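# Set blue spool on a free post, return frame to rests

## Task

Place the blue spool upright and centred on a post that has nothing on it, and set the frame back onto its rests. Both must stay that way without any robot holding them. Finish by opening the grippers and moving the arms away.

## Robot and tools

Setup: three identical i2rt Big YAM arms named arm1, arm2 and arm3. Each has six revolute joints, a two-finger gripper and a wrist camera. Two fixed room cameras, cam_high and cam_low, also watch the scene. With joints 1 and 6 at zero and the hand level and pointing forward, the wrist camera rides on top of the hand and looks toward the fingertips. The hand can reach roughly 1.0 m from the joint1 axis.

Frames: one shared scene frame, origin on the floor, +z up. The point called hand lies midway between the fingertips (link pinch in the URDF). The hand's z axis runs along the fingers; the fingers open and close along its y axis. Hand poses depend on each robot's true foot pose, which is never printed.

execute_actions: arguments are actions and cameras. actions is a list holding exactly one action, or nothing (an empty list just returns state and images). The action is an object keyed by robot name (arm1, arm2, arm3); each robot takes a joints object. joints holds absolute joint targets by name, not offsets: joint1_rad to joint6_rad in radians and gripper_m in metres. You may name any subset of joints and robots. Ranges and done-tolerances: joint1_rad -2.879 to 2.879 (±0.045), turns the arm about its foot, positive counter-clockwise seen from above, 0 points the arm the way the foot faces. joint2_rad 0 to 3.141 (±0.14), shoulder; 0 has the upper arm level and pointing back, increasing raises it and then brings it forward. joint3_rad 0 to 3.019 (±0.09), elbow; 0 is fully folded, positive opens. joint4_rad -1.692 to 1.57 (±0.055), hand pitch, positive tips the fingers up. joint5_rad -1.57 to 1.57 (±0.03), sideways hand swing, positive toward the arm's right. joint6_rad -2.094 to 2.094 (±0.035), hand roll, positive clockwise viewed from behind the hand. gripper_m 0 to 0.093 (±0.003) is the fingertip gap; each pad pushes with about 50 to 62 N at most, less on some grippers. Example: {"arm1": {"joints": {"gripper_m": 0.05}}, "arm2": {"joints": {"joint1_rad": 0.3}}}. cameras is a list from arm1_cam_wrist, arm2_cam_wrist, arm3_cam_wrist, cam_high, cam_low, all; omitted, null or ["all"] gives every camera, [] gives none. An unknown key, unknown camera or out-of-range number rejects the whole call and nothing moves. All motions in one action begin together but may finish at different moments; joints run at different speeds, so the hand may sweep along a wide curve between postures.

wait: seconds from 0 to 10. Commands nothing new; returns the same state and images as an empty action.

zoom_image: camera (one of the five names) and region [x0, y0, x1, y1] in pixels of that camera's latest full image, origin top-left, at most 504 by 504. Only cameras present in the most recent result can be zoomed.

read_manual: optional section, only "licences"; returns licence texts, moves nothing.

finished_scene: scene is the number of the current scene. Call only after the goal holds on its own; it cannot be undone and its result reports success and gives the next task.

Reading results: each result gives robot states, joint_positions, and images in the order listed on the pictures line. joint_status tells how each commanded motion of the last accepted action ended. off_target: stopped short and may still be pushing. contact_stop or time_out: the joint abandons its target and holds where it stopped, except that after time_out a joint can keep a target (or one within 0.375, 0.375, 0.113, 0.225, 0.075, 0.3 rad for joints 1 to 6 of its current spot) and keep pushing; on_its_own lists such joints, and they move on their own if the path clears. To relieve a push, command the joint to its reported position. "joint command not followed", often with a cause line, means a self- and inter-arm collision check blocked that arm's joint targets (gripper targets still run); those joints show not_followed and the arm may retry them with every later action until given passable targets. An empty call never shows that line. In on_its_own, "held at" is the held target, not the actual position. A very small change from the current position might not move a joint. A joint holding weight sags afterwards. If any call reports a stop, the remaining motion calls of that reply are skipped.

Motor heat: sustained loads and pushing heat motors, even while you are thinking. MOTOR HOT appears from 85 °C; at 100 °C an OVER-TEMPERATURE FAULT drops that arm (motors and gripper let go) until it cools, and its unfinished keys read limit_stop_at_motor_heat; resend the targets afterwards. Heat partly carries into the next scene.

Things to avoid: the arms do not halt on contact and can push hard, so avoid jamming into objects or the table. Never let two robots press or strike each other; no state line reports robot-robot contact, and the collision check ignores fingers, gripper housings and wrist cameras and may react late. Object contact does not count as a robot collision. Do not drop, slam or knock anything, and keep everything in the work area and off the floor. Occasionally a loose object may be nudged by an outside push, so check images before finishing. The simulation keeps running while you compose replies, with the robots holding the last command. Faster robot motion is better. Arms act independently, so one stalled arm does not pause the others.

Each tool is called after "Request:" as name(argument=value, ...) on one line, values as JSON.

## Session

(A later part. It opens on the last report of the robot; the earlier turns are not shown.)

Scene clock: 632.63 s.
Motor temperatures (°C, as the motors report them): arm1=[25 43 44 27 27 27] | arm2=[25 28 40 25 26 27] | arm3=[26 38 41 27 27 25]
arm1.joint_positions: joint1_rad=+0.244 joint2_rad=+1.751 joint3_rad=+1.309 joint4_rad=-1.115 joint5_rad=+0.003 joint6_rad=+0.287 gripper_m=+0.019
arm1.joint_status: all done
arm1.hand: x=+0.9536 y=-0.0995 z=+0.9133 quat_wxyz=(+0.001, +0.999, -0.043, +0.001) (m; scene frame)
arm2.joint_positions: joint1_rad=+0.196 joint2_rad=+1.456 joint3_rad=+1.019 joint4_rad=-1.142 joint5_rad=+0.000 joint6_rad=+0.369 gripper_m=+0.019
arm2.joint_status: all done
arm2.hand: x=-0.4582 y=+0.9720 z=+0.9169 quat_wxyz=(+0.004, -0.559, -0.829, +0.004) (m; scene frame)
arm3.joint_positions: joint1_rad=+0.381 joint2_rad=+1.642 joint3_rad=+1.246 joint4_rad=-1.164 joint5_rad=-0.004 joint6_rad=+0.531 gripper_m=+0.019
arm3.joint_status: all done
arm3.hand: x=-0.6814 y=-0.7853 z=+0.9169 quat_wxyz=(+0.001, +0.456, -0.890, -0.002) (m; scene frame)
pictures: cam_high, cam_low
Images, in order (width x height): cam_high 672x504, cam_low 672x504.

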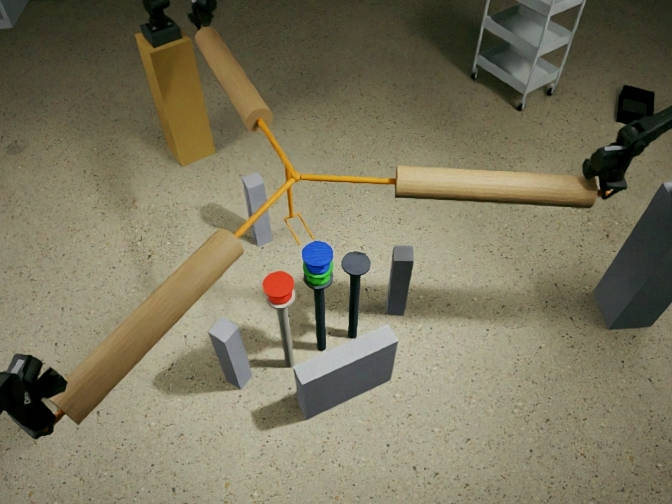

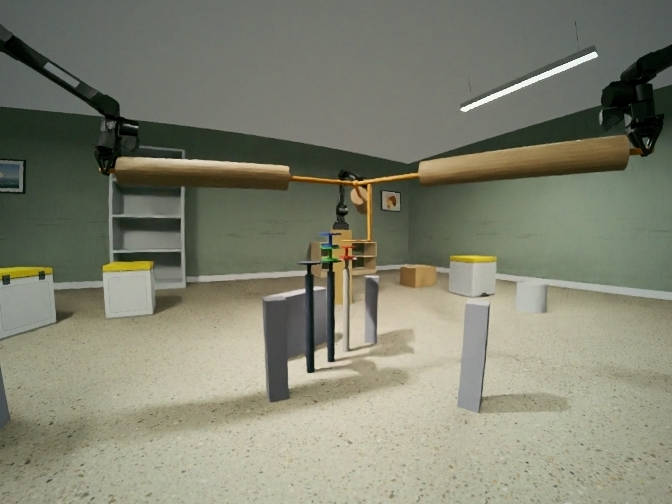

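Request:
execute_actions(actions=[{"arm1": {"joints": {"joint1_rad": 0.336, "joint2_rad": 1.68, "joint3_rad": 1.305, "joint4_rad": -1.109, "joint6_rad": 0.382}}, "arm2": {"joints": {"joint1_rad": 0.154, "joint2_rad": 1.5566, "joint3_rad": 1.196, "joint4_rad": -1.167, "joint6_rad": 0.32}}, "arm3": {"joints": {"joint1_rad": 0.322, "joint2_rad": 1.515, "joint3_rad": 1.118, "joint4_rad": -1.131, "joint6_rad": 0.464}}}], cameras=["cam_high", "cam_low"])

Request:
zoom_image(camera="cam_low", region=[290, 205, 410, 285])

Request:
zoom_image(camera="cam_high", region=[240, 140, 400, 310])

Scene clock: 649.97 s.
Motor temperatures (°C, as the motors report them): arm1=[25 44 43 27 27 27] | arm2=[25 29 40 25 26 27] | arm3=[26 37 40 27 27 25]
arm1.joint_positions: joint1_rad=+0.343 joint2_rad=+1.731 joint3_rad=+1.290 joint4_rad=-1.115 joint5_rad=+0.001 joint6_rad=+0.386 gripper_m=+0.019
arm1.joint_status: all done
arm1.hand: x=+0.9726 y=-0.1464 z=+0.9164 quat_wxyz=(+0.003, +0.999, -0.043, +0.002) (m; scene frame)
arm2.joint_positions: joint1_rad=+0.154 joint2_rad=+1.574 joint3_rad=+1.150 joint4_rad=-1.158 joint5_rad=+0.001 joint6_rad=+0.326 gripper_m=+0.019
arm2.joint_status: all done
arm2.hand: x=-0.4404 y=+0.9254 z=+0.9165 quat_wxyz=(+0.005, -0.559, -0.829, +0.004) (m; scene frame)
arm3.joint_positions: joint1_rad=+0.329 joint2_rad=+1.532 joint3_rad=+1.112 joint4_rad=-1.135 joint5_rad=-0.001 joint6_rad=+0.478 gripper_m=+0.019
arm3.joint_status: all done
arm3.hand: x=-0.6630 y=-0.8317 z=+0.9168 quat_wxyz=(-0.002, +0.457, -0.890, -0.003) (m; scene frame)
pictures: cam_high, cam_low
Images, in order (width x height): cam_high 672x504, cam_low 672x504.

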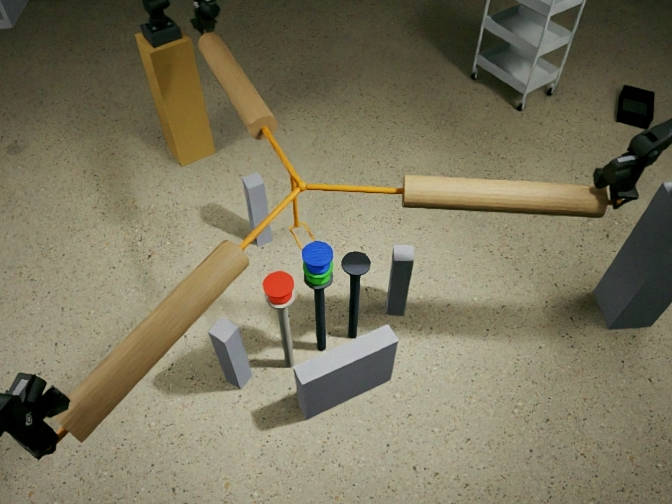

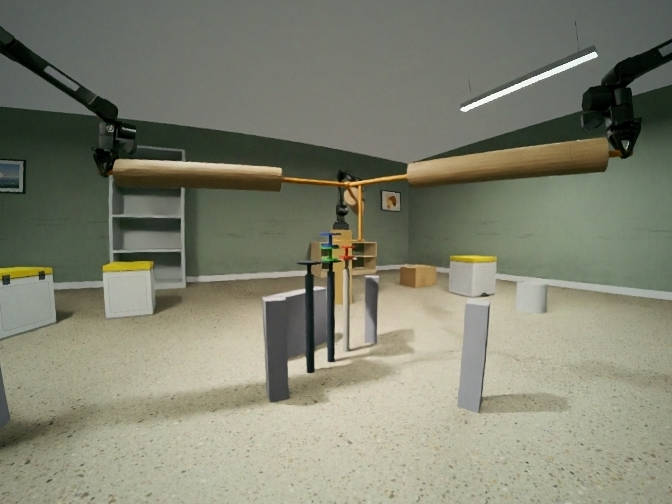

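Region (290, 205, 410, 285) of cam_low's 672x504 image, scaled by 4.200, with more detail than that image has.

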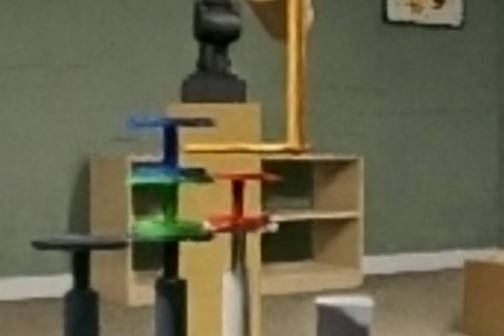

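Region (240, 140, 400, 310) of cam_high's 672x504 image, scaled by 2.965, with more detail than that image has; it fills the left 474 columns of this view, and the rest is white.

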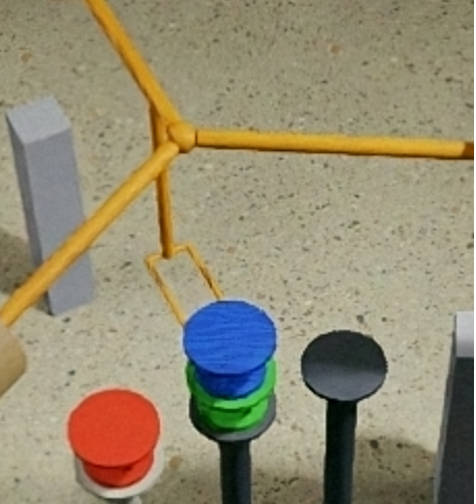

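Request:
execute_actions(actions=[{"arm1": {"joints": {"joint1_rad": 0.434, "joint2_rad": 1.672, "joint3_rad": 1.296, "joint4_rad": -1.107, "joint6_rad": 0.48}}, "arm2": {"joints": {"joint1_rad": 0.124, "joint2_rad": 1.671, "joint3_rad": 1.343, "joint4_rad": -1.197, "joint6_rad": 0.289}}, "arm3": {"joints": {"joint1_rad": 0.255, "joint2_rad": 1.411, "joint3_rad": 1.003, "joint4_rad": -1.126, "joint6_rad": 0.397}}}], cameras=["cam_high", "cam_low"])

Request:
zoom_image(camera="cam_low", region=[290, 205, 410, 285])

Request:
zoom_image(camera="cam_high", region=[240, 140, 400, 310])

Scene clock: 658.33 s.
Motor temperatures (°C, as the motors report them): arm1=[25 44 43 27 27 27] | arm2=[25 29 41 25 26 27] | arm3=[26 37 39 27 27 25]
arm1.joint_positions: joint1_rad=+0.443 joint2_rad=+1.724 joint3_rad=+1.281 joint4_rad=-1.115 joint5_rad=-0.001 joint6_rad=+0.484 gripper_m=+0.019
arm1.joint_status: all done
arm1.hand: x=+0.9926 y=-0.1920 z=+0.9174 quat_wxyz=(+0.004, +0.999, -0.042, +0.003) (m; scene frame)
arm2.joint_positions: joint1_rad=+0.120 joint2_rad=+1.689 joint3_rad=+1.294 joint4_rad=-1.186 joint5_rad=+0.003 joint6_rad=+0.291 gripper_m=+0.019
arm2.joint_status: all done
arm2.hand: x=-0.4224 y=+0.8788 z=+0.9163 quat_wxyz=(+0.005, -0.559, -0.829, +0.005) (m; scene frame)
arm3.joint_positions: joint1_rad=+0.260 joint2_rad=+1.427 joint3_rad=+0.996 joint4_rad=-1.125 joint5_rad=-0.001 joint6_rad=+0.409 gripper_m=+0.019
arm3.joint_status: all done
arm3.hand: x=-0.6427 y=-0.8783 z=+0.9171 quat_wxyz=(-0.002, +0.456, -0.890, -0.002) (m; scene frame)
pictures: cam_high, cam_low
Images, in order (width x height): cam_high 672x504, cam_low 672x504.

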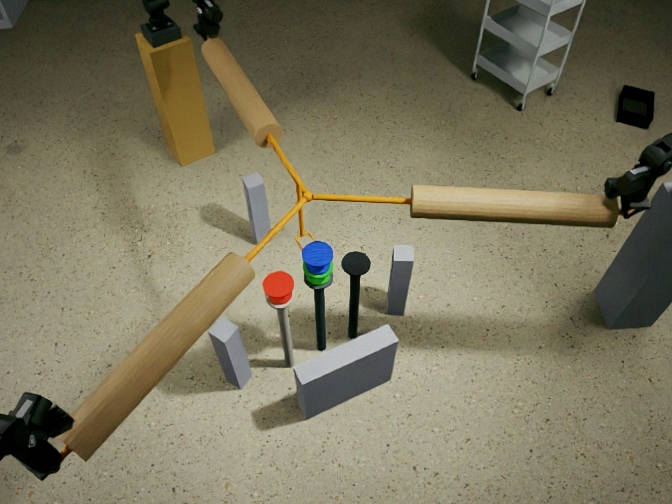

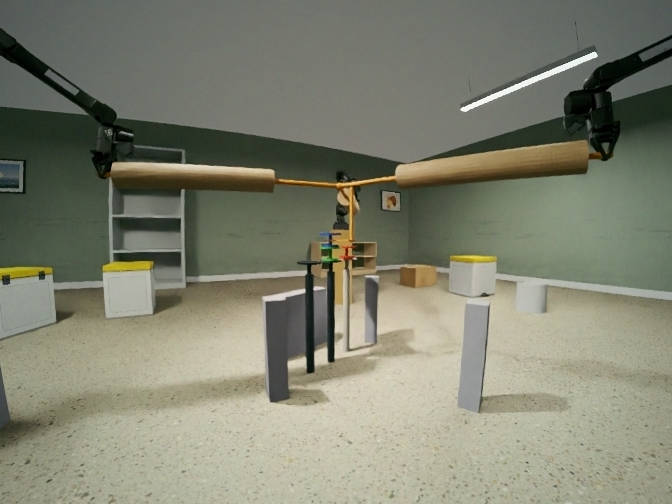

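Region (290, 205, 410, 285) of cam_low's 672x504 image, scaled by 4.200, with more detail than that image has.

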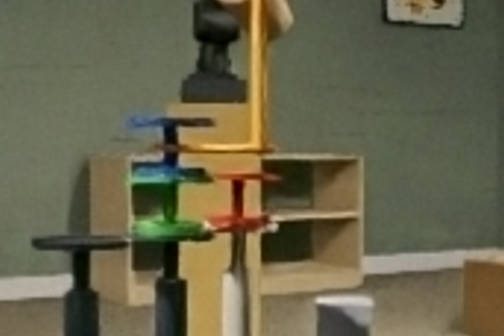

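Region (240, 140, 400, 310) of cam_high's 672x504 image, scaled by 2.965, with more detail than that image has; it fills the left 474 columns of this view, and the rest is white.

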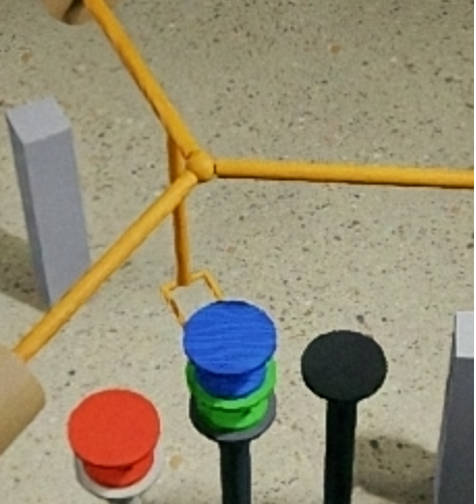

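Request:
execute_actions(actions=[{"arm1": {"joints": {"joint1_rad": 0.544, "joint6_rad": 0.59}}, "arm2": {"joints": {"joint1_rad": 0.099, "joint2_rad": 1.799, "joint3_rad": 1.523, "joint4_rad": -1.247, "joint6_rad": 0.265}}, "arm3": {"joints": {"joint1_rad": 0.164, "joint2_rad": 1.297, "joint3_rad": 0.891, "joint4_rad": -1.135, "joint6_rad": 0.306}}}], cameras=["cam_high", "cam_low"])

Request:
zoom_image(camera="cam_low", region=[290, 165, 410, 285])

Request:
zoom_image(camera="cam_high", region=[240, 140, 400, 310])

Scene clock: 675.17 s.
Motor temperatures (°C, as the motors report them): arm1=[25 44 43 27 27 27] | arm2=[25 30 42 25 26 27] | arm3=[26 36 39 27 27 25]
arm1.joint_positions: joint1_rad=+0.553 joint2_rad=+1.723 joint3_rad=+1.281 joint4_rad=-1.114 joint5_rad=-0.002 joint6_rad=+0.594 gripper_m=+0.019
arm1.joint_status: all done
arm1.hand: x=+1.0163 y=-0.2414 z=+0.9181 quat_wxyz=(+0.005, +0.999, -0.042, +0.003) (m; scene frame)
arm2.joint_positions: joint1_rad=+0.093 joint2_rad=+1.819 joint3_rad=+1.468 joint4_rad=-1.231 joint5_rad=+0.005 joint6_rad=+0.263 gripper_m=+0.019
arm2.joint_status: all done
arm2.hand: x=-0.4012 y=+0.8286 z=+0.9148 quat_wxyz=(+0.005, -0.558, -0.830, +0.005) (m; scene frame)
arm3.joint_positions: joint1_rad=+0.161 joint2_rad=+1.311 joint3_rad=+0.887 joint4_rad=-1.130 joint5_rad=+0.002 joint6_rad=+0.311 gripper_m=+0.019
arm3.joint_status: all done
arm3.hand: x=-0.6189 y=-0.9291 z=+0.9190 quat_wxyz=(-0.004, +0.456, -0.890, -0.001) (m; scene frame)
pictures: cam_high, cam_low
Images, in order (width x height): cam_high 672x504, cam_low 672x504.

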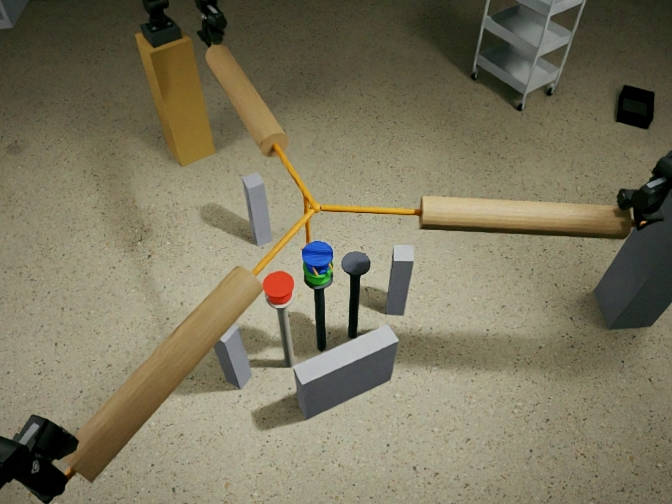

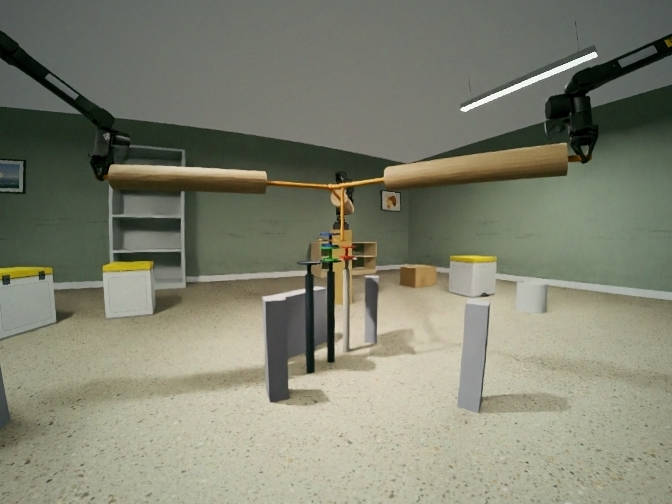

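Region (290, 165, 410, 285) of cam_low's 672x504 image, scaled by 4.200, with more detail than that image has.

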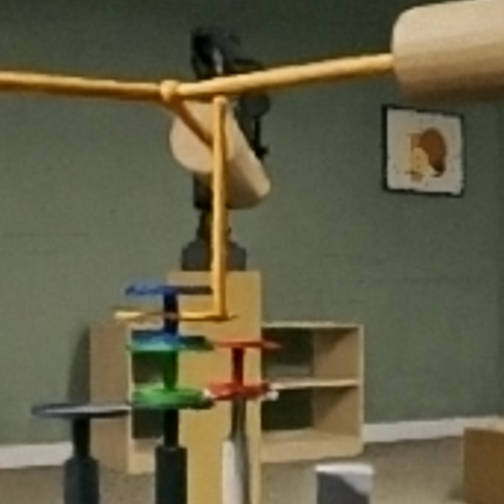

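Region (240, 140, 400, 310) of cam_high's 672x504 image, scaled by 2.965, with more detail than that image has; it fills the left 474 columns of this view, and the rest is white.

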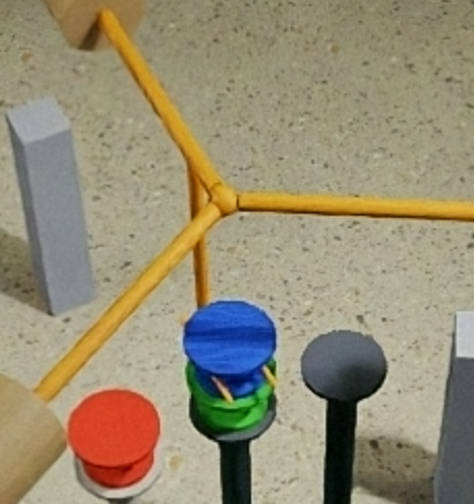

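Request:
execute_actions(actions=[{"arm1": {"joints": {"joint2_rad": 1.628, "joint3_rad": 1.417, "joint4_rad": -1.258}}, "arm2": {"joints": {"joint2_rad": 1.752, "joint3_rad": 1.608, "joint4_rad": -1.368}}, "arm3": {"joints": {"joint2_rad": 1.25, "joint3_rad": 1.036, "joint4_rad": -1.303}}}], cameras=["cam_high", "cam_low"])

Request:
zoom_image(camera="cam_low", region=[290, 165, 410, 285])

Scene clock: 748.50 s.
Motor temperatures (°C, as the motors report them): arm1=[25 45 45 27 27 27] | arm2=[25 32 46 25 26 27] | arm3=[26 33 40 27 27 25]
arm1.joint_positions: joint1_rad=+0.552 joint2_rad=+1.662 joint3_rad=+1.351 joint4_rad=-1.239 joint5_rad=-0.002 joint6_rad=+0.594 gripper_m=+0.019
arm1.joint_status: all done
arm1.hand: x=+1.0174 y=-0.2397 z=+0.9717 quat_wxyz=(+0.007, +0.999, -0.043, +0.000) (m; scene frame)
arm2.joint_positions: joint1_rad=+0.092 joint2_rad=+1.770 joint3_rad=+1.553 joint4_rad=-1.356 joint5_rad=+0.007 joint6_rad=+0.263 gripper_m=+0.019
arm2.joint_status: all done
arm2.hand: x=-0.4018 y=+0.8295 z=+0.9708 quat_wxyz=(+0.002, -0.558, -0.830, +0.007) (m; scene frame)
arm3.joint_positions: joint1_rad=+0.161 joint2_rad=+1.265 joint3_rad=+0.983 joint4_rad=-1.279 joint5_rad=+0.004 joint6_rad=+0.310 gripper_m=+0.019
arm3.joint_status: all done
arm3.hand: x=-0.6186 y=-0.9294 z=+0.9681 quat_wxyz=(-0.003, +0.456, -0.890, +0.002) (m; scene frame)
pictures: cam_high, cam_low
Images, in order (width x height): cam_high 672x504, cam_low 672x504.

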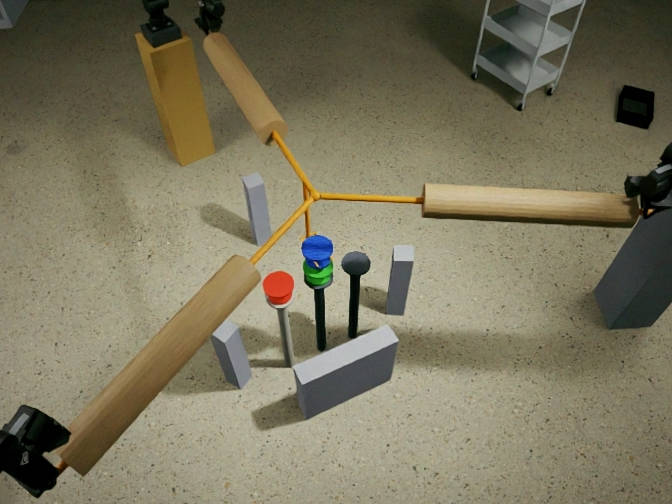

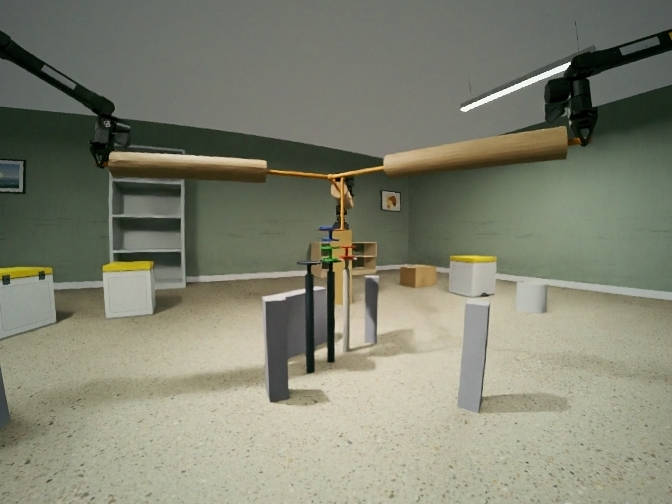

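Region (290, 165, 410, 285) of cam_low's 672x504 image, scaled by 4.200, with more detail than that image has.

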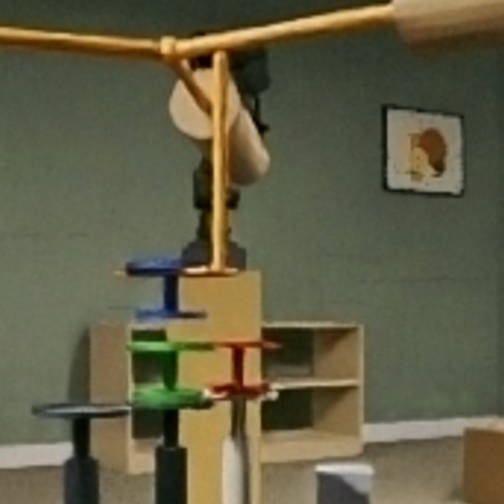

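Request:
execute_actions(actions=[{"arm1": {"joints": {"joint1_rad": 0.57, "joint2_rad": 1.497, "joint3_rad": 1.189, "joint4_rad": -1.192, "joint6_rad": 0.612}}, "arm2": {"joints": {"joint1_rad": 0.197, "joint2_rad": 1.81, "joint3_rad": 1.667, "joint4_rad": -1.38, "joint6_rad": 0.372}}, "arm3": {"joints": {"joint1_rad": 0.042, "joint2_rad": 1.375, "joint3_rad": 1.145, "joint4_rad": -1.27, "joint6_rad": 0.187}}}], cameras=["cam_high"])

Scene clock: 758.17 s.
Motor temperatures (°C, as the motors report them): arm1=[25 44 48 27 27 27] | arm2=[25 32 46 25 26 27] | arm3=[26 33 43 27 27 25]
arm1.joint_positions: joint1_rad=+0.572 joint2_rad=+1.525 joint3_rad=+1.177 joint4_rad=-1.211 joint5_rad=-0.001 joint6_rad=+0.616 gripper_m=+0.019
arm1.joint_status: all done
arm1.hand: x=+1.0725 y=-0.2184 z=+0.9697 quat_wxyz=(+0.004, +0.999, -0.044, +0.004) (m; scene frame)
arm2.joint_positions: joint1_rad=+0.204 joint2_rad=+1.827 joint3_rad=+1.613 joint4_rad=-1.366 joint5_rad=+0.002 joint6_rad=+0.375 gripper_m=+0.019
arm2.joint_status: all done
arm2.hand: x=-0.3427 y=+0.8547 z=+0.9634 quat_wxyz=(+0.004, -0.559, -0.829, +0.005) (m; scene frame)
arm3.joint_positions: joint1_rad=+0.047 joint2_rad=+1.391 joint3_rad=+1.087 joint4_rad=-1.264 joint5_rad=+0.001 joint6_rad=+0.198 gripper_m=+0.019
arm3.joint_status: all done
arm3.hand: x=-0.5644 y=-0.9032 z=+0.9626 quat_wxyz=(+0.001, +0.455, -0.890, +0.003) (m; scene frame)
pictures: cam_high
Images, in order (width x height): cam_high 672x504.

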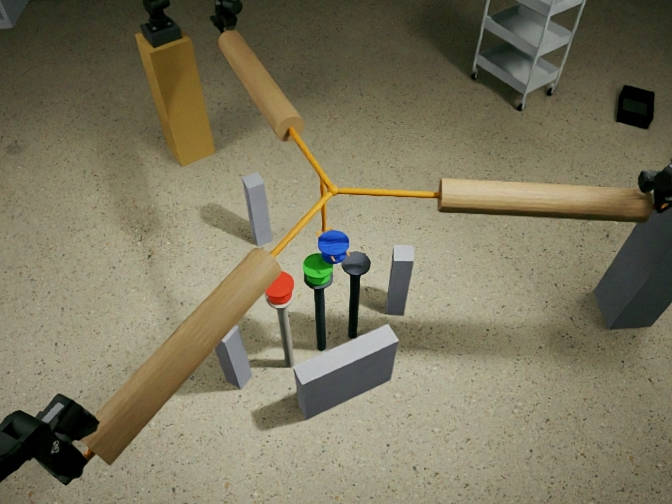

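Request:
execute_actions(actions=[{"arm1": {"joints": {"joint1_rad": 0.58, "joint2_rad": 1.346, "joint3_rad": 1.023, "joint4_rad": -1.176, "joint6_rad": 0.62}}, "arm2": {"joints": {"joint1_rad": 0.29, "joint2_rad": 1.867, "joint3_rad": 1.753, "joint4_rad": -1.408, "joint6_rad": 0.465}}, "arm3": {"joints": {"joint1_rad": -0.052, "joint2_rad": 1.482, "joint3_rad": 1.276, "joint4_rad": -1.294, "joint6_rad": 0.092}}}], cameras=["cam_high", "cam_low"])

Request:
zoom_image(camera="cam_low", region=[270, 165, 390, 285])

Request:
zoom_image(camera="cam_high", region=[280, 170, 420, 320])

Scene clock: 768.67 s.
Motor temperatures (°C, as the motors report them): arm1=[25 43 47 27 27 27] | arm2=[25 32 47 25 26 27] | arm3=[26 33 45 27 27 25]
arm1.joint_positions: joint1_rad=+0.578 joint2_rad=+1.368 joint3_rad=+1.006 joint4_rad=-1.183 joint5_rad=-0.002 joint6_rad=+0.618 gripper_m=+0.019
arm1.joint_status: all done
arm1.hand: x=+1.1247 y=-0.1909 z=+0.9687 quat_wxyz=(+0.009, +0.999, -0.042, -0.002) (m; scene frame)
arm2.joint_positions: joint1_rad=+0.294 joint2_rad=+1.883 joint3_rad=+1.696 joint4_rad=-1.397 joint5_rad=+0.002 joint6_rad=+0.463 gripper_m=+0.019
arm2.joint_status: all done
arm2.hand: x=-0.2926 y=+0.8777 z=+0.9631 quat_wxyz=(+0.006, -0.558, -0.830, +0.005) (m; scene frame)
arm3.joint_positions: joint1_rad=-0.049 joint2_rad=+1.500 joint3_rad=+1.219 joint4_rad=-1.286 joint5_rad=+0.001 joint6_rad=+0.099 gripper_m=+0.019
arm3.joint_status: all done
arm3.hand: x=-0.5095 y=-0.8815 z=+0.9687 quat_wxyz=(+0.001, +0.457, -0.890, +0.003) (m; scene frame)
pictures: cam_high, cam_low
Images, in order (width x height): cam_high 672x504, cam_low 672x504.

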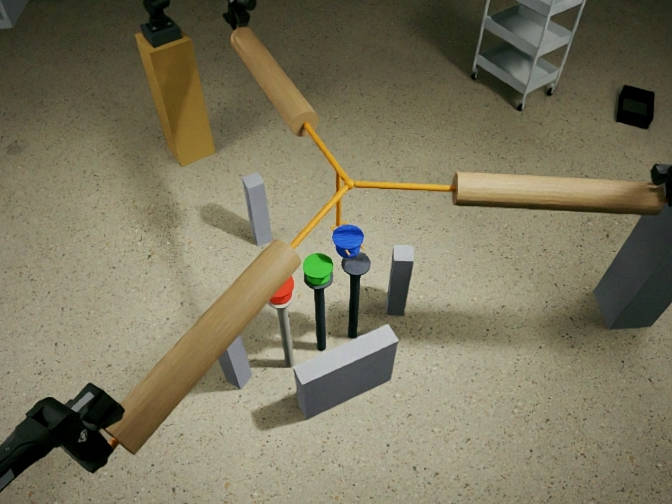

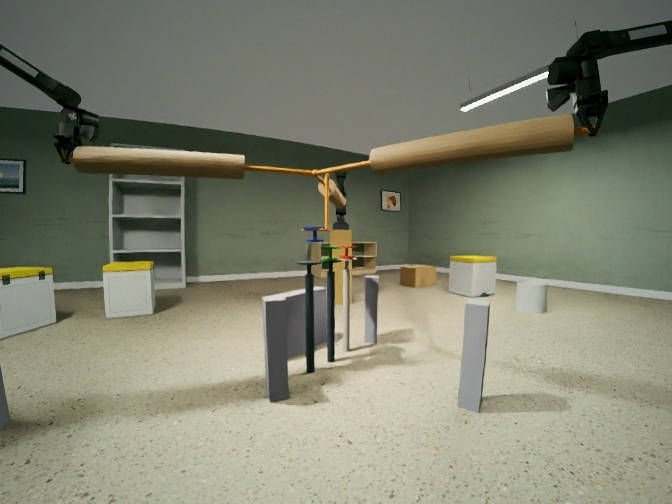

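Region (270, 165, 390, 285) of cam_low's 672x504 image, scaled by 4.200, with more detail than that image has.

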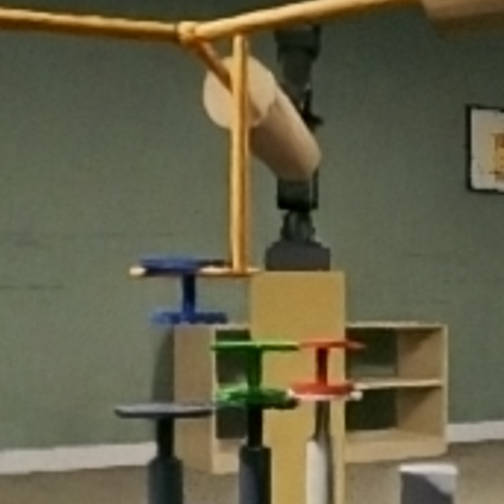

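Region (280, 170, 420, 320) of cam_high's 672x504 image, scaled by 3.360, with more detail than that image has; it fills the left 470 columns of this view, and the rest is white.

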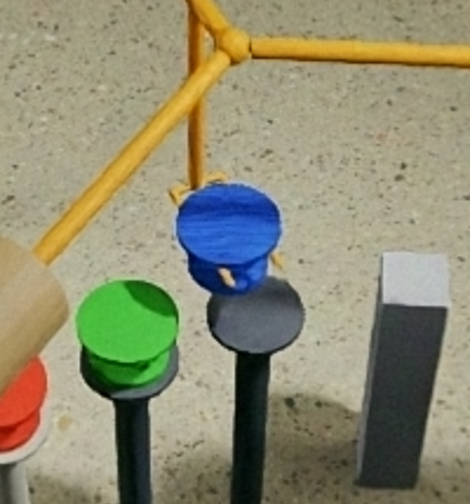

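Request:
execute_actions(actions=[{"arm1": {"joints": {"joint1_rad": 0.597, "joint2_rad": 1.256, "joint3_rad": 0.94, "joint4_rad": -1.21, "joint6_rad": 0.638}}, "arm2": {"joints": {"joint1_rad": 0.347, "joint2_rad": 1.91, "joint3_rad": 1.82, "joint4_rad": -1.427, "joint6_rad": 0.522}}, "arm3": {"joints": {"joint1_rad": -0.095, "joint2_rad": 1.553, "joint3_rad": 1.36, "joint4_rad": -1.303, "joint6_rad": 0.05}}}], cameras=["cam_high", "cam_low"])

Request:
zoom_image(camera="cam_low", region=[270, 165, 390, 285])

Request:
zoom_image(camera="cam_high", region=[280, 170, 420, 320])

Scene clock: 786.17 s.
Motor temperatures (°C, as the motors report them): arm1=[25 42 46 27 27 27] | arm2=[25 33 48 25 26 27] | arm3=[26 34 47 27 27 25]
arm1.joint_positions: joint1_rad=+0.592 joint2_rad=+1.281 joint3_rad=+0.926 joint4_rad=-1.199 joint5_rad=-0.002 joint6_rad=+0.633 gripper_m=+0.019
arm1.joint_status: all done
arm1.hand: x=+1.1567 y=-0.1774 z=+0.9692 quat_wxyz=(+0.006, +0.999, -0.042, +0.002) (m; scene frame)
arm2.joint_positions: joint1_rad=+0.347 joint2_rad=+1.924 joint3_rad=+1.759 joint4_rad=-1.416 joint5_rad=+0.002 joint6_rad=+0.517 gripper_m=+0.019
arm2.joint_status: all done
arm2.hand: x=-0.2604 y=+0.8911 z=+0.9638 quat_wxyz=(+0.004, -0.558, -0.830, +0.006) (m; scene frame)
arm3.joint_positions: joint1_rad=-0.094 joint2_rad=+1.569 joint3_rad=+1.299 joint4_rad=-1.297 joint5_rad=+0.001 joint6_rad=+0.055 gripper_m=+0.019
arm3.joint_status: all done
arm3.hand: x=-0.4780 y=-0.8683 z=+0.9692 quat_wxyz=(+0.000, +0.456, -0.890, +0.003) (m; scene frame)
pictures: cam_high, cam_low
Images, in order (width x height): cam_high 672x504, cam_low 672x504.

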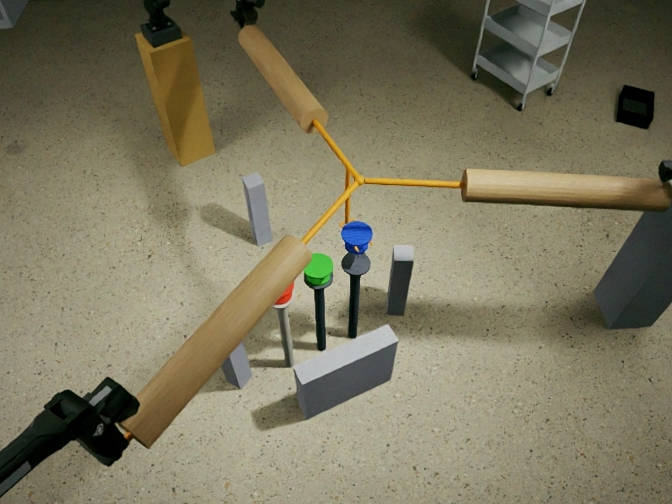

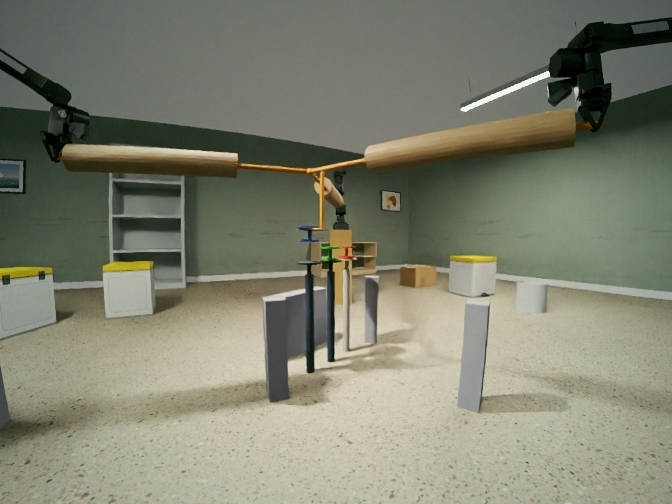

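Region (270, 165, 390, 285) of cam_low's 672x504 image, scaled by 4.200, with more detail than that image has.

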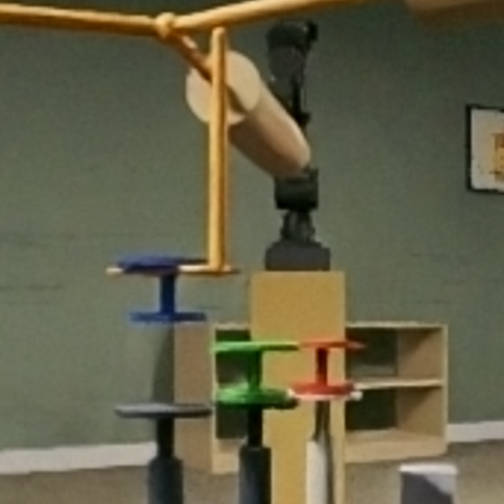

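Region (280, 170, 420, 320) of cam_high's 672x504 image, scaled by 3.360, with more detail than that image has; it fills the left 470 columns of this view, and the rest is white.

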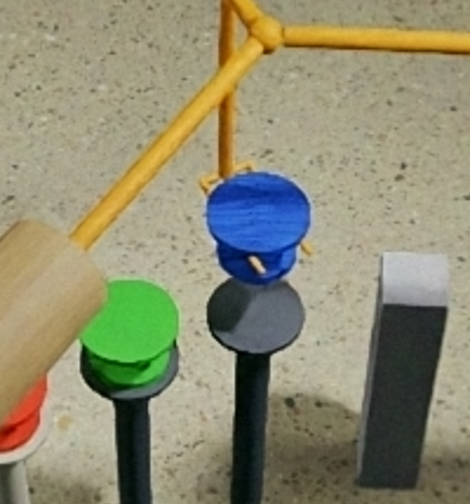

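Request:
execute_actions(actions=[{"arm1": {"joints": {"joint2_rad": 1.33, "joint3_rad": 0.868, "joint4_rad": -1.069}}, "arm2": {"joints": {"joint2_rad": 1.932, "joint3_rad": 1.706, "joint4_rad": -1.308}}, "arm3": {"joints": {"joint2_rad": 1.585, "joint3_rad": 1.232, "joint4_rad": -1.176}}}], cameras=[])

Scene clock: 814.83 s.
Motor temperatures (°C, as the motors report them): arm1=[25 41 46 27 27 27] | arm2=[25 33 49 25 26 27] | arm3=[26 34 49 27 27 25]
arm1.joint_positions: joint1_rad=+0.592 joint2_rad=+1.345 joint3_rad=+0.859 joint4_rad=-1.078 joint5_rad=-0.005 joint6_rad=+0.634 gripper_m=+0.019
arm1.joint_status: all done
arm1.hand: x=+1.1566 y=-0.1788 z=+0.9256 quat_wxyz=(+0.004, +0.999, -0.042, +0.007) (m; scene frame)
arm2.joint_positions: joint1_rad=+0.347 joint2_rad=+1.957 joint3_rad=+1.687 joint4_rad=-1.310 joint5_rad=+0.002 joint6_rad=+0.521 gripper_m=+0.019
arm2.joint_status: all done
arm2.hand: x=-0.2589 y=+0.8894 z=+0.9174 quat_wxyz=(+0.005, -0.559, -0.829, +0.005) (m; scene frame)
arm3.joint_positions: joint1_rad=-0.095 joint2_rad=+1.606 joint3_rad=+1.225 joint4_rad=-1.184 joint5_rad=+0.001 joint6_rad=+0.055 gripper_m=+0.019
arm3.joint_status: all done
arm3.hand: x=-0.4771 y=-0.8682 z=+0.9259 quat_wxyz=(+0.000, +0.456, -0.890, +0.003) (m; scene frame)
pictures: none
No camera images: the call's "cameras" was empty. Leave "cameras" out to get every camera's image.

Request:
execute_actions(actions=[{"arm1": {"joints": {"joint2_rad": 1.3795, "joint3_rad": 0.805, "joint4_rad": -0.948}}, "arm2": {"joints": {"joint2_rad": 1.953, "joint3_rad": 1.645, "joint4_rad": -1.223}}, "arm3": {"joints": {"joint2_rad": 1.6235, "joint3_rad": 1.1735, "joint4_rad": -1.076}}}], cameras=["cam_high", "cam_low"])

Request:
zoom_image(camera="cam_low", region=[270, 205, 370, 285])

Request:
zoom_image(camera="cam_high", region=[300, 210, 410, 310])

Scene clock: 823.10 s.
Motor temperatures (°C, as the motors report them): arm1=[25 40 46 27 27 27] | arm2=[25 34 47 25 26 27] | arm3=[26 35 46 27 27 25]
arm1.joint_positions: joint1_rad=+0.592 joint2_rad=+1.394 joint3_rad=+0.800 joint4_rad=-0.959 joint5_rad=+0.000 joint6_rad=+0.634 gripper_m=+0.019
arm1.joint_status: all done
arm1.hand: x=+1.1563 y=-0.1785 z=+0.8908 quat_wxyz=(+0.006, +0.999, -0.042, +0.001) (m; scene frame)
arm2.joint_positions: joint1_rad=+0.347 joint2_rad=+1.975 joint3_rad=+1.630 joint4_rad=-1.224 joint5_rad=+0.001 joint6_rad=+0.520 gripper_m=+0.019
arm2.joint_status: all done
arm2.hand: x=-0.2588 y=+0.8891 z=+0.8872 quat_wxyz=(-0.002, -0.559, -0.829, +0.006) (m; scene frame)
arm3.joint_positions: joint1_rad=-0.095 joint2_rad=+1.642 joint3_rad=+1.170 joint4_rad=-1.085 joint5_rad=+0.003 joint6_rad=+0.054 gripper_m=+0.019
arm3.joint_status: all done
arm3.hand: x=-0.4763 y=-0.8679 z=+0.8911 quat_wxyz=(-0.004, +0.456, -0.890, +0.002) (m; scene frame)
pictures: cam_high, cam_low
Images, in order (width x height): cam_high 672x504, cam_low 672x504.

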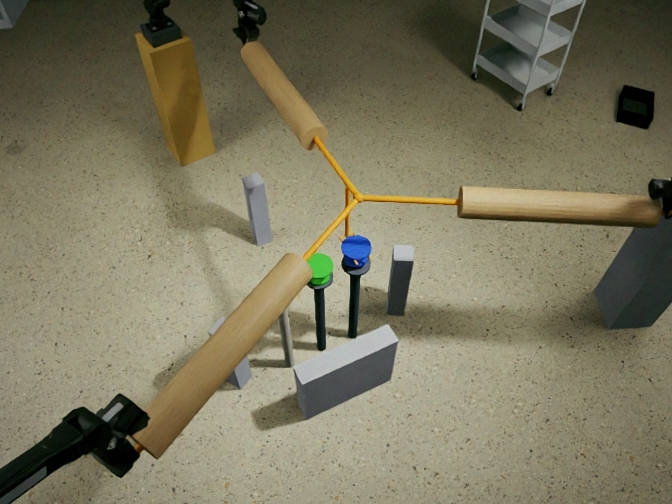

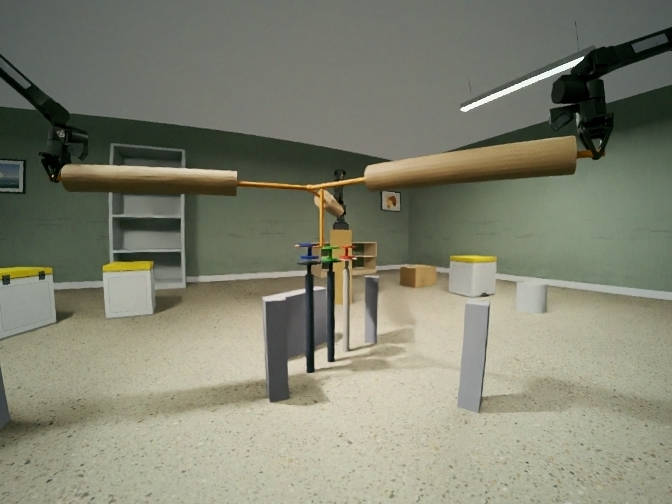

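Region (270, 205, 370, 285) of cam_low's 672x504 image, scaled by 5.040, with more detail than that image has; it fills the top 403 rows of this view, and the rest is white.

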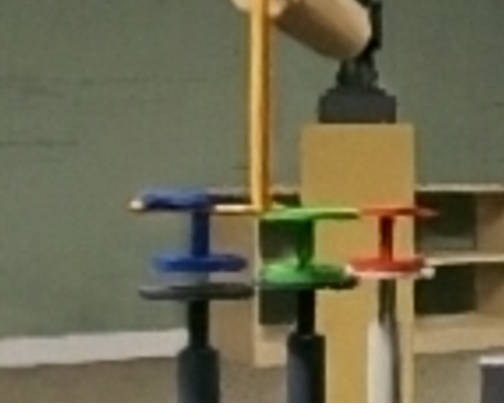

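Region (300, 210, 410, 310) of cam_high's 672x504 image, scaled by 4.582, with more detail than that image has; it fills the top 458 rows of this view, and the rest is white.

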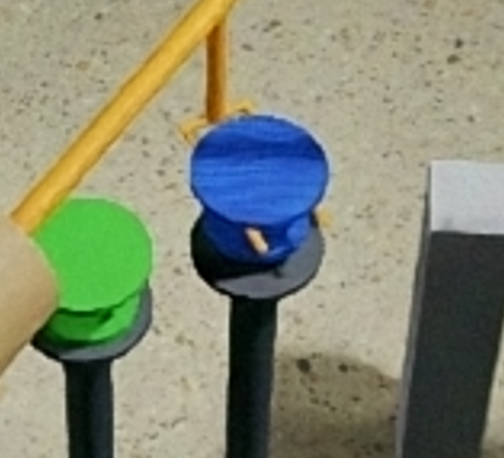

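Request:
execute_actions(actions=[{"arm1": {"joints": {"joint2_rad": 1.46, "joint3_rad": 0.754, "joint4_rad": -0.818}}, "arm2": {"joints": {"joint2_rad": 1.997, "joint3_rad": 1.594, "joint4_rad": -1.137}}, "arm3": {"joints": {"joint2_rad": 1.681, "joint3_rad": 1.123, "joint4_rad": -0.971}}}], cameras=["cam_high", "cam_low"])

Request:
zoom_image(camera="cam_low", region=[270, 205, 370, 285])

Request:
zoom_image(camera="cam_high", region=[300, 210, 410, 310])

Scene clock: 836.00 s.
Motor temperatures (°C, as the motors report them): arm1=[25 40 45 27 27 27] | arm2=[25 34 45 25 26 27] | arm3=[26 35 43 27 27 25]
arm1.joint_positions: joint1_rad=+0.592 joint2_rad=+1.477 joint3_rad=+0.752 joint4_rad=-0.829 joint5_rad=+0.001 joint6_rad=+0.634 gripper_m=+0.019
arm1.joint_status: all done
arm1.hand: x=+1.1561 y=-0.1790 z=+0.8497 quat_wxyz=(+0.005, +0.999, -0.042, +0.001) (m; scene frame)
arm2.joint_positions: joint1_rad=+0.347 joint2_rad=+2.022 joint3_rad=+1.583 joint4_rad=-1.132 joint5_rad=+0.001 joint6_rad=+0.520 gripper_m=+0.019
arm2.joint_status: all done
arm2.hand: x=-0.2586 y=+0.8883 z=+0.8434 quat_wxyz=(-0.001, -0.559, -0.829, +0.005) (m; scene frame)
arm3.joint_positions: joint1_rad=-0.095 joint2_rad=+1.701 joint3_rad=+1.120 joint4_rad=-0.979 joint5_rad=+0.003 joint6_rad=+0.054 gripper_m=+0.019
arm3.joint_status: all done
arm3.hand: x=-0.4761 y=-0.8679 z=+0.8491 quat_wxyz=(-0.003, +0.457, -0.890, +0.002) (m; scene frame)
pictures: cam_high, cam_low
Images, in order (width x height): cam_high 672x504, cam_low 672x504.

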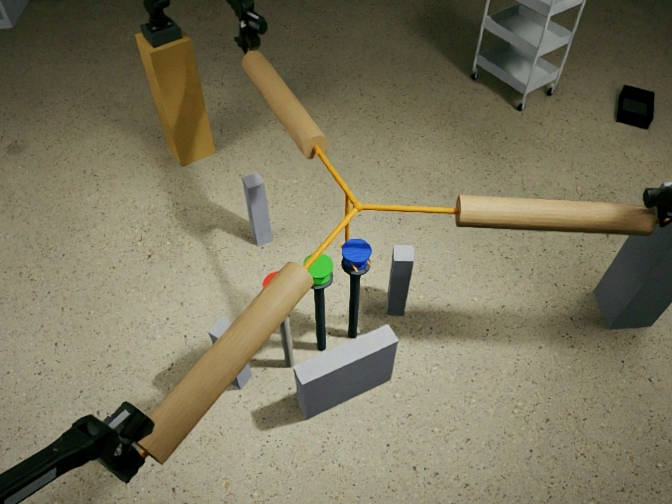

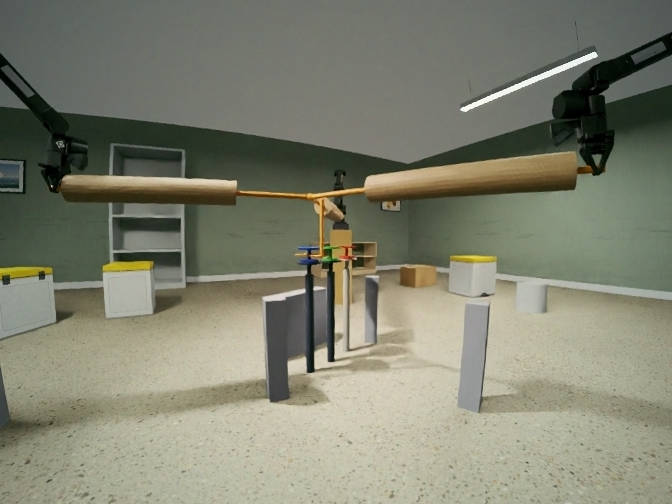

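Region (270, 205, 370, 285) of cam_low's 672x504 image, scaled by 5.040, with more detail than that image has; it fills the top 403 rows of this view, and the rest is white.

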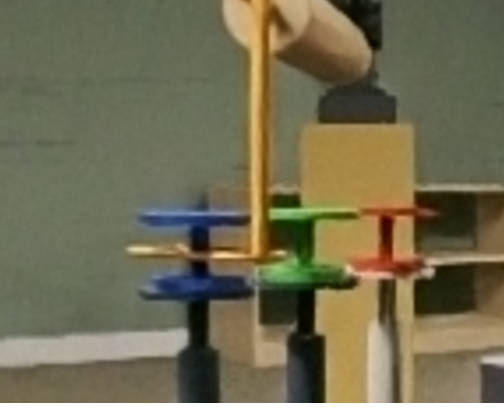

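Region (300, 210, 410, 310) of cam_high's 672x504 image, scaled by 4.582, with more detail than that image has; it fills the top 458 rows of this view, and the rest is white.

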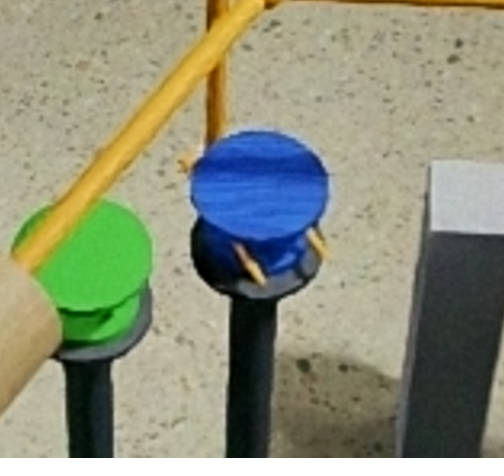

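Request:
execute_actions(actions=[{"arm1": {"joints": {"joint1_rad": 0.452, "joint6_rad": 0.485}}, "arm2": {"joints": {"joint1_rad": 0.39, "joint2_rad": 1.906, "joint3_rad": 1.443, "joint4_rad": -1.077, "joint6_rad": 0.568}}, "arm3": {"joints": {"joint1_rad": -0.008, "joint2_rad": 1.751, "joint3_rad": 1.267, "joint4_rad": -1.019, "joint6_rad": 0.146}}}], cameras=["cam_high", "cam_low"])

Request:
zoom_image(camera="cam_low", region=[270, 205, 370, 285])

Scene clock: 877.80 s.
Motor temperatures (°C, as the motors report them): arm1=[25 40 44 27 27 27] | arm2=[25 35 43 25 26 27] | arm3=[26 35 41 27 27 25]
arm1.joint_positions: joint1_rad=+0.449 joint2_rad=+1.477 joint3_rad=+0.750 joint4_rad=-0.826 joint5_rad=-0.002 joint6_rad=+0.492 gripper_m=+0.019
arm1.joint_status: all done
arm1.hand: x=+1.1342 y=-0.1353 z=+0.8486 quat_wxyz=(+0.005, +0.999, -0.043, +0.001) (m; scene frame)
arm2.joint_positions: joint1_rad=+0.393 joint2_rad=+1.934 joint3_rad=+1.431 joint4_rad=-1.079 joint5_rad=+0.000 joint6_rad=+0.564 gripper_m=+0.019
arm2.joint_status: all done
arm2.hand: x=-0.2766 y=+0.9345 z=+0.8397 quat_wxyz=(+0.005, -0.559, -0.829, +0.005) (m; scene frame)
arm3.joint_positions: joint1_rad=-0.005 joint2_rad=+1.763 joint3_rad=+1.210 joint4_rad=-1.007 joint5_rad=+0.003 joint6_rad=+0.143 gripper_m=+0.019
arm3.joint_status: all done
arm3.hand: x=-0.4991 y=-0.8219 z=+0.8499 quat_wxyz=(-0.003, +0.457, -0.889, +0.002) (m; scene frame)
pictures: cam_high, cam_low
Images, in order (width x height): cam_high 672x504, cam_low 672x504.

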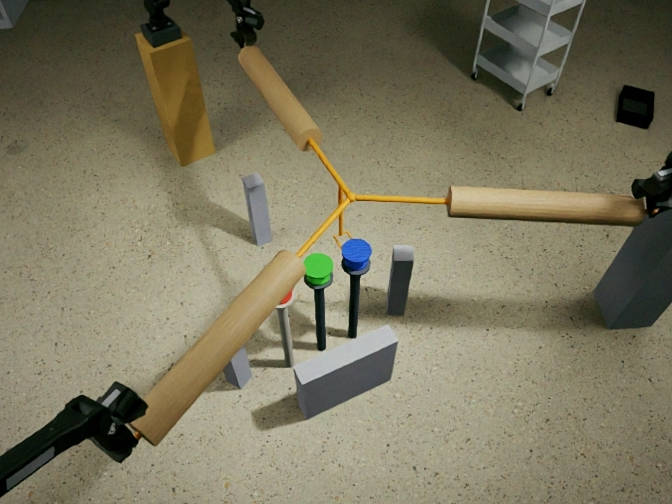

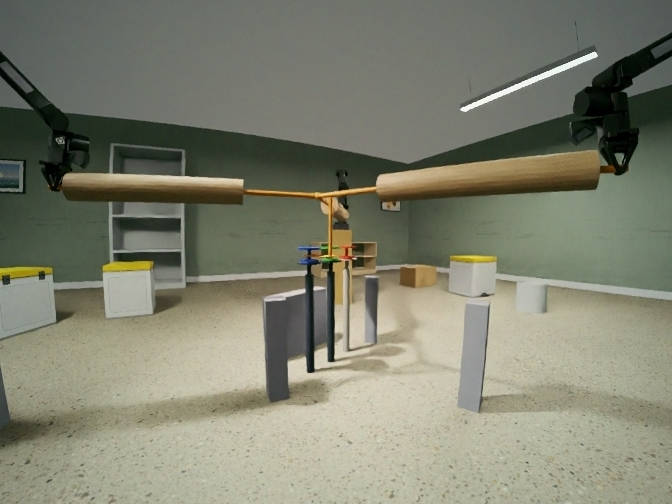

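Region (270, 205, 370, 285) of cam_low's 672x504 image, scaled by 5.040, with more detail than that image has; it fills the top 403 rows of this view, and the rest is white.

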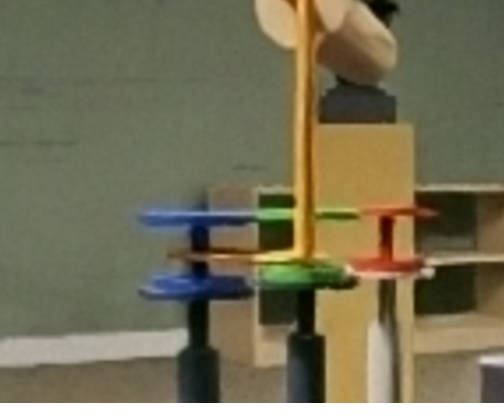

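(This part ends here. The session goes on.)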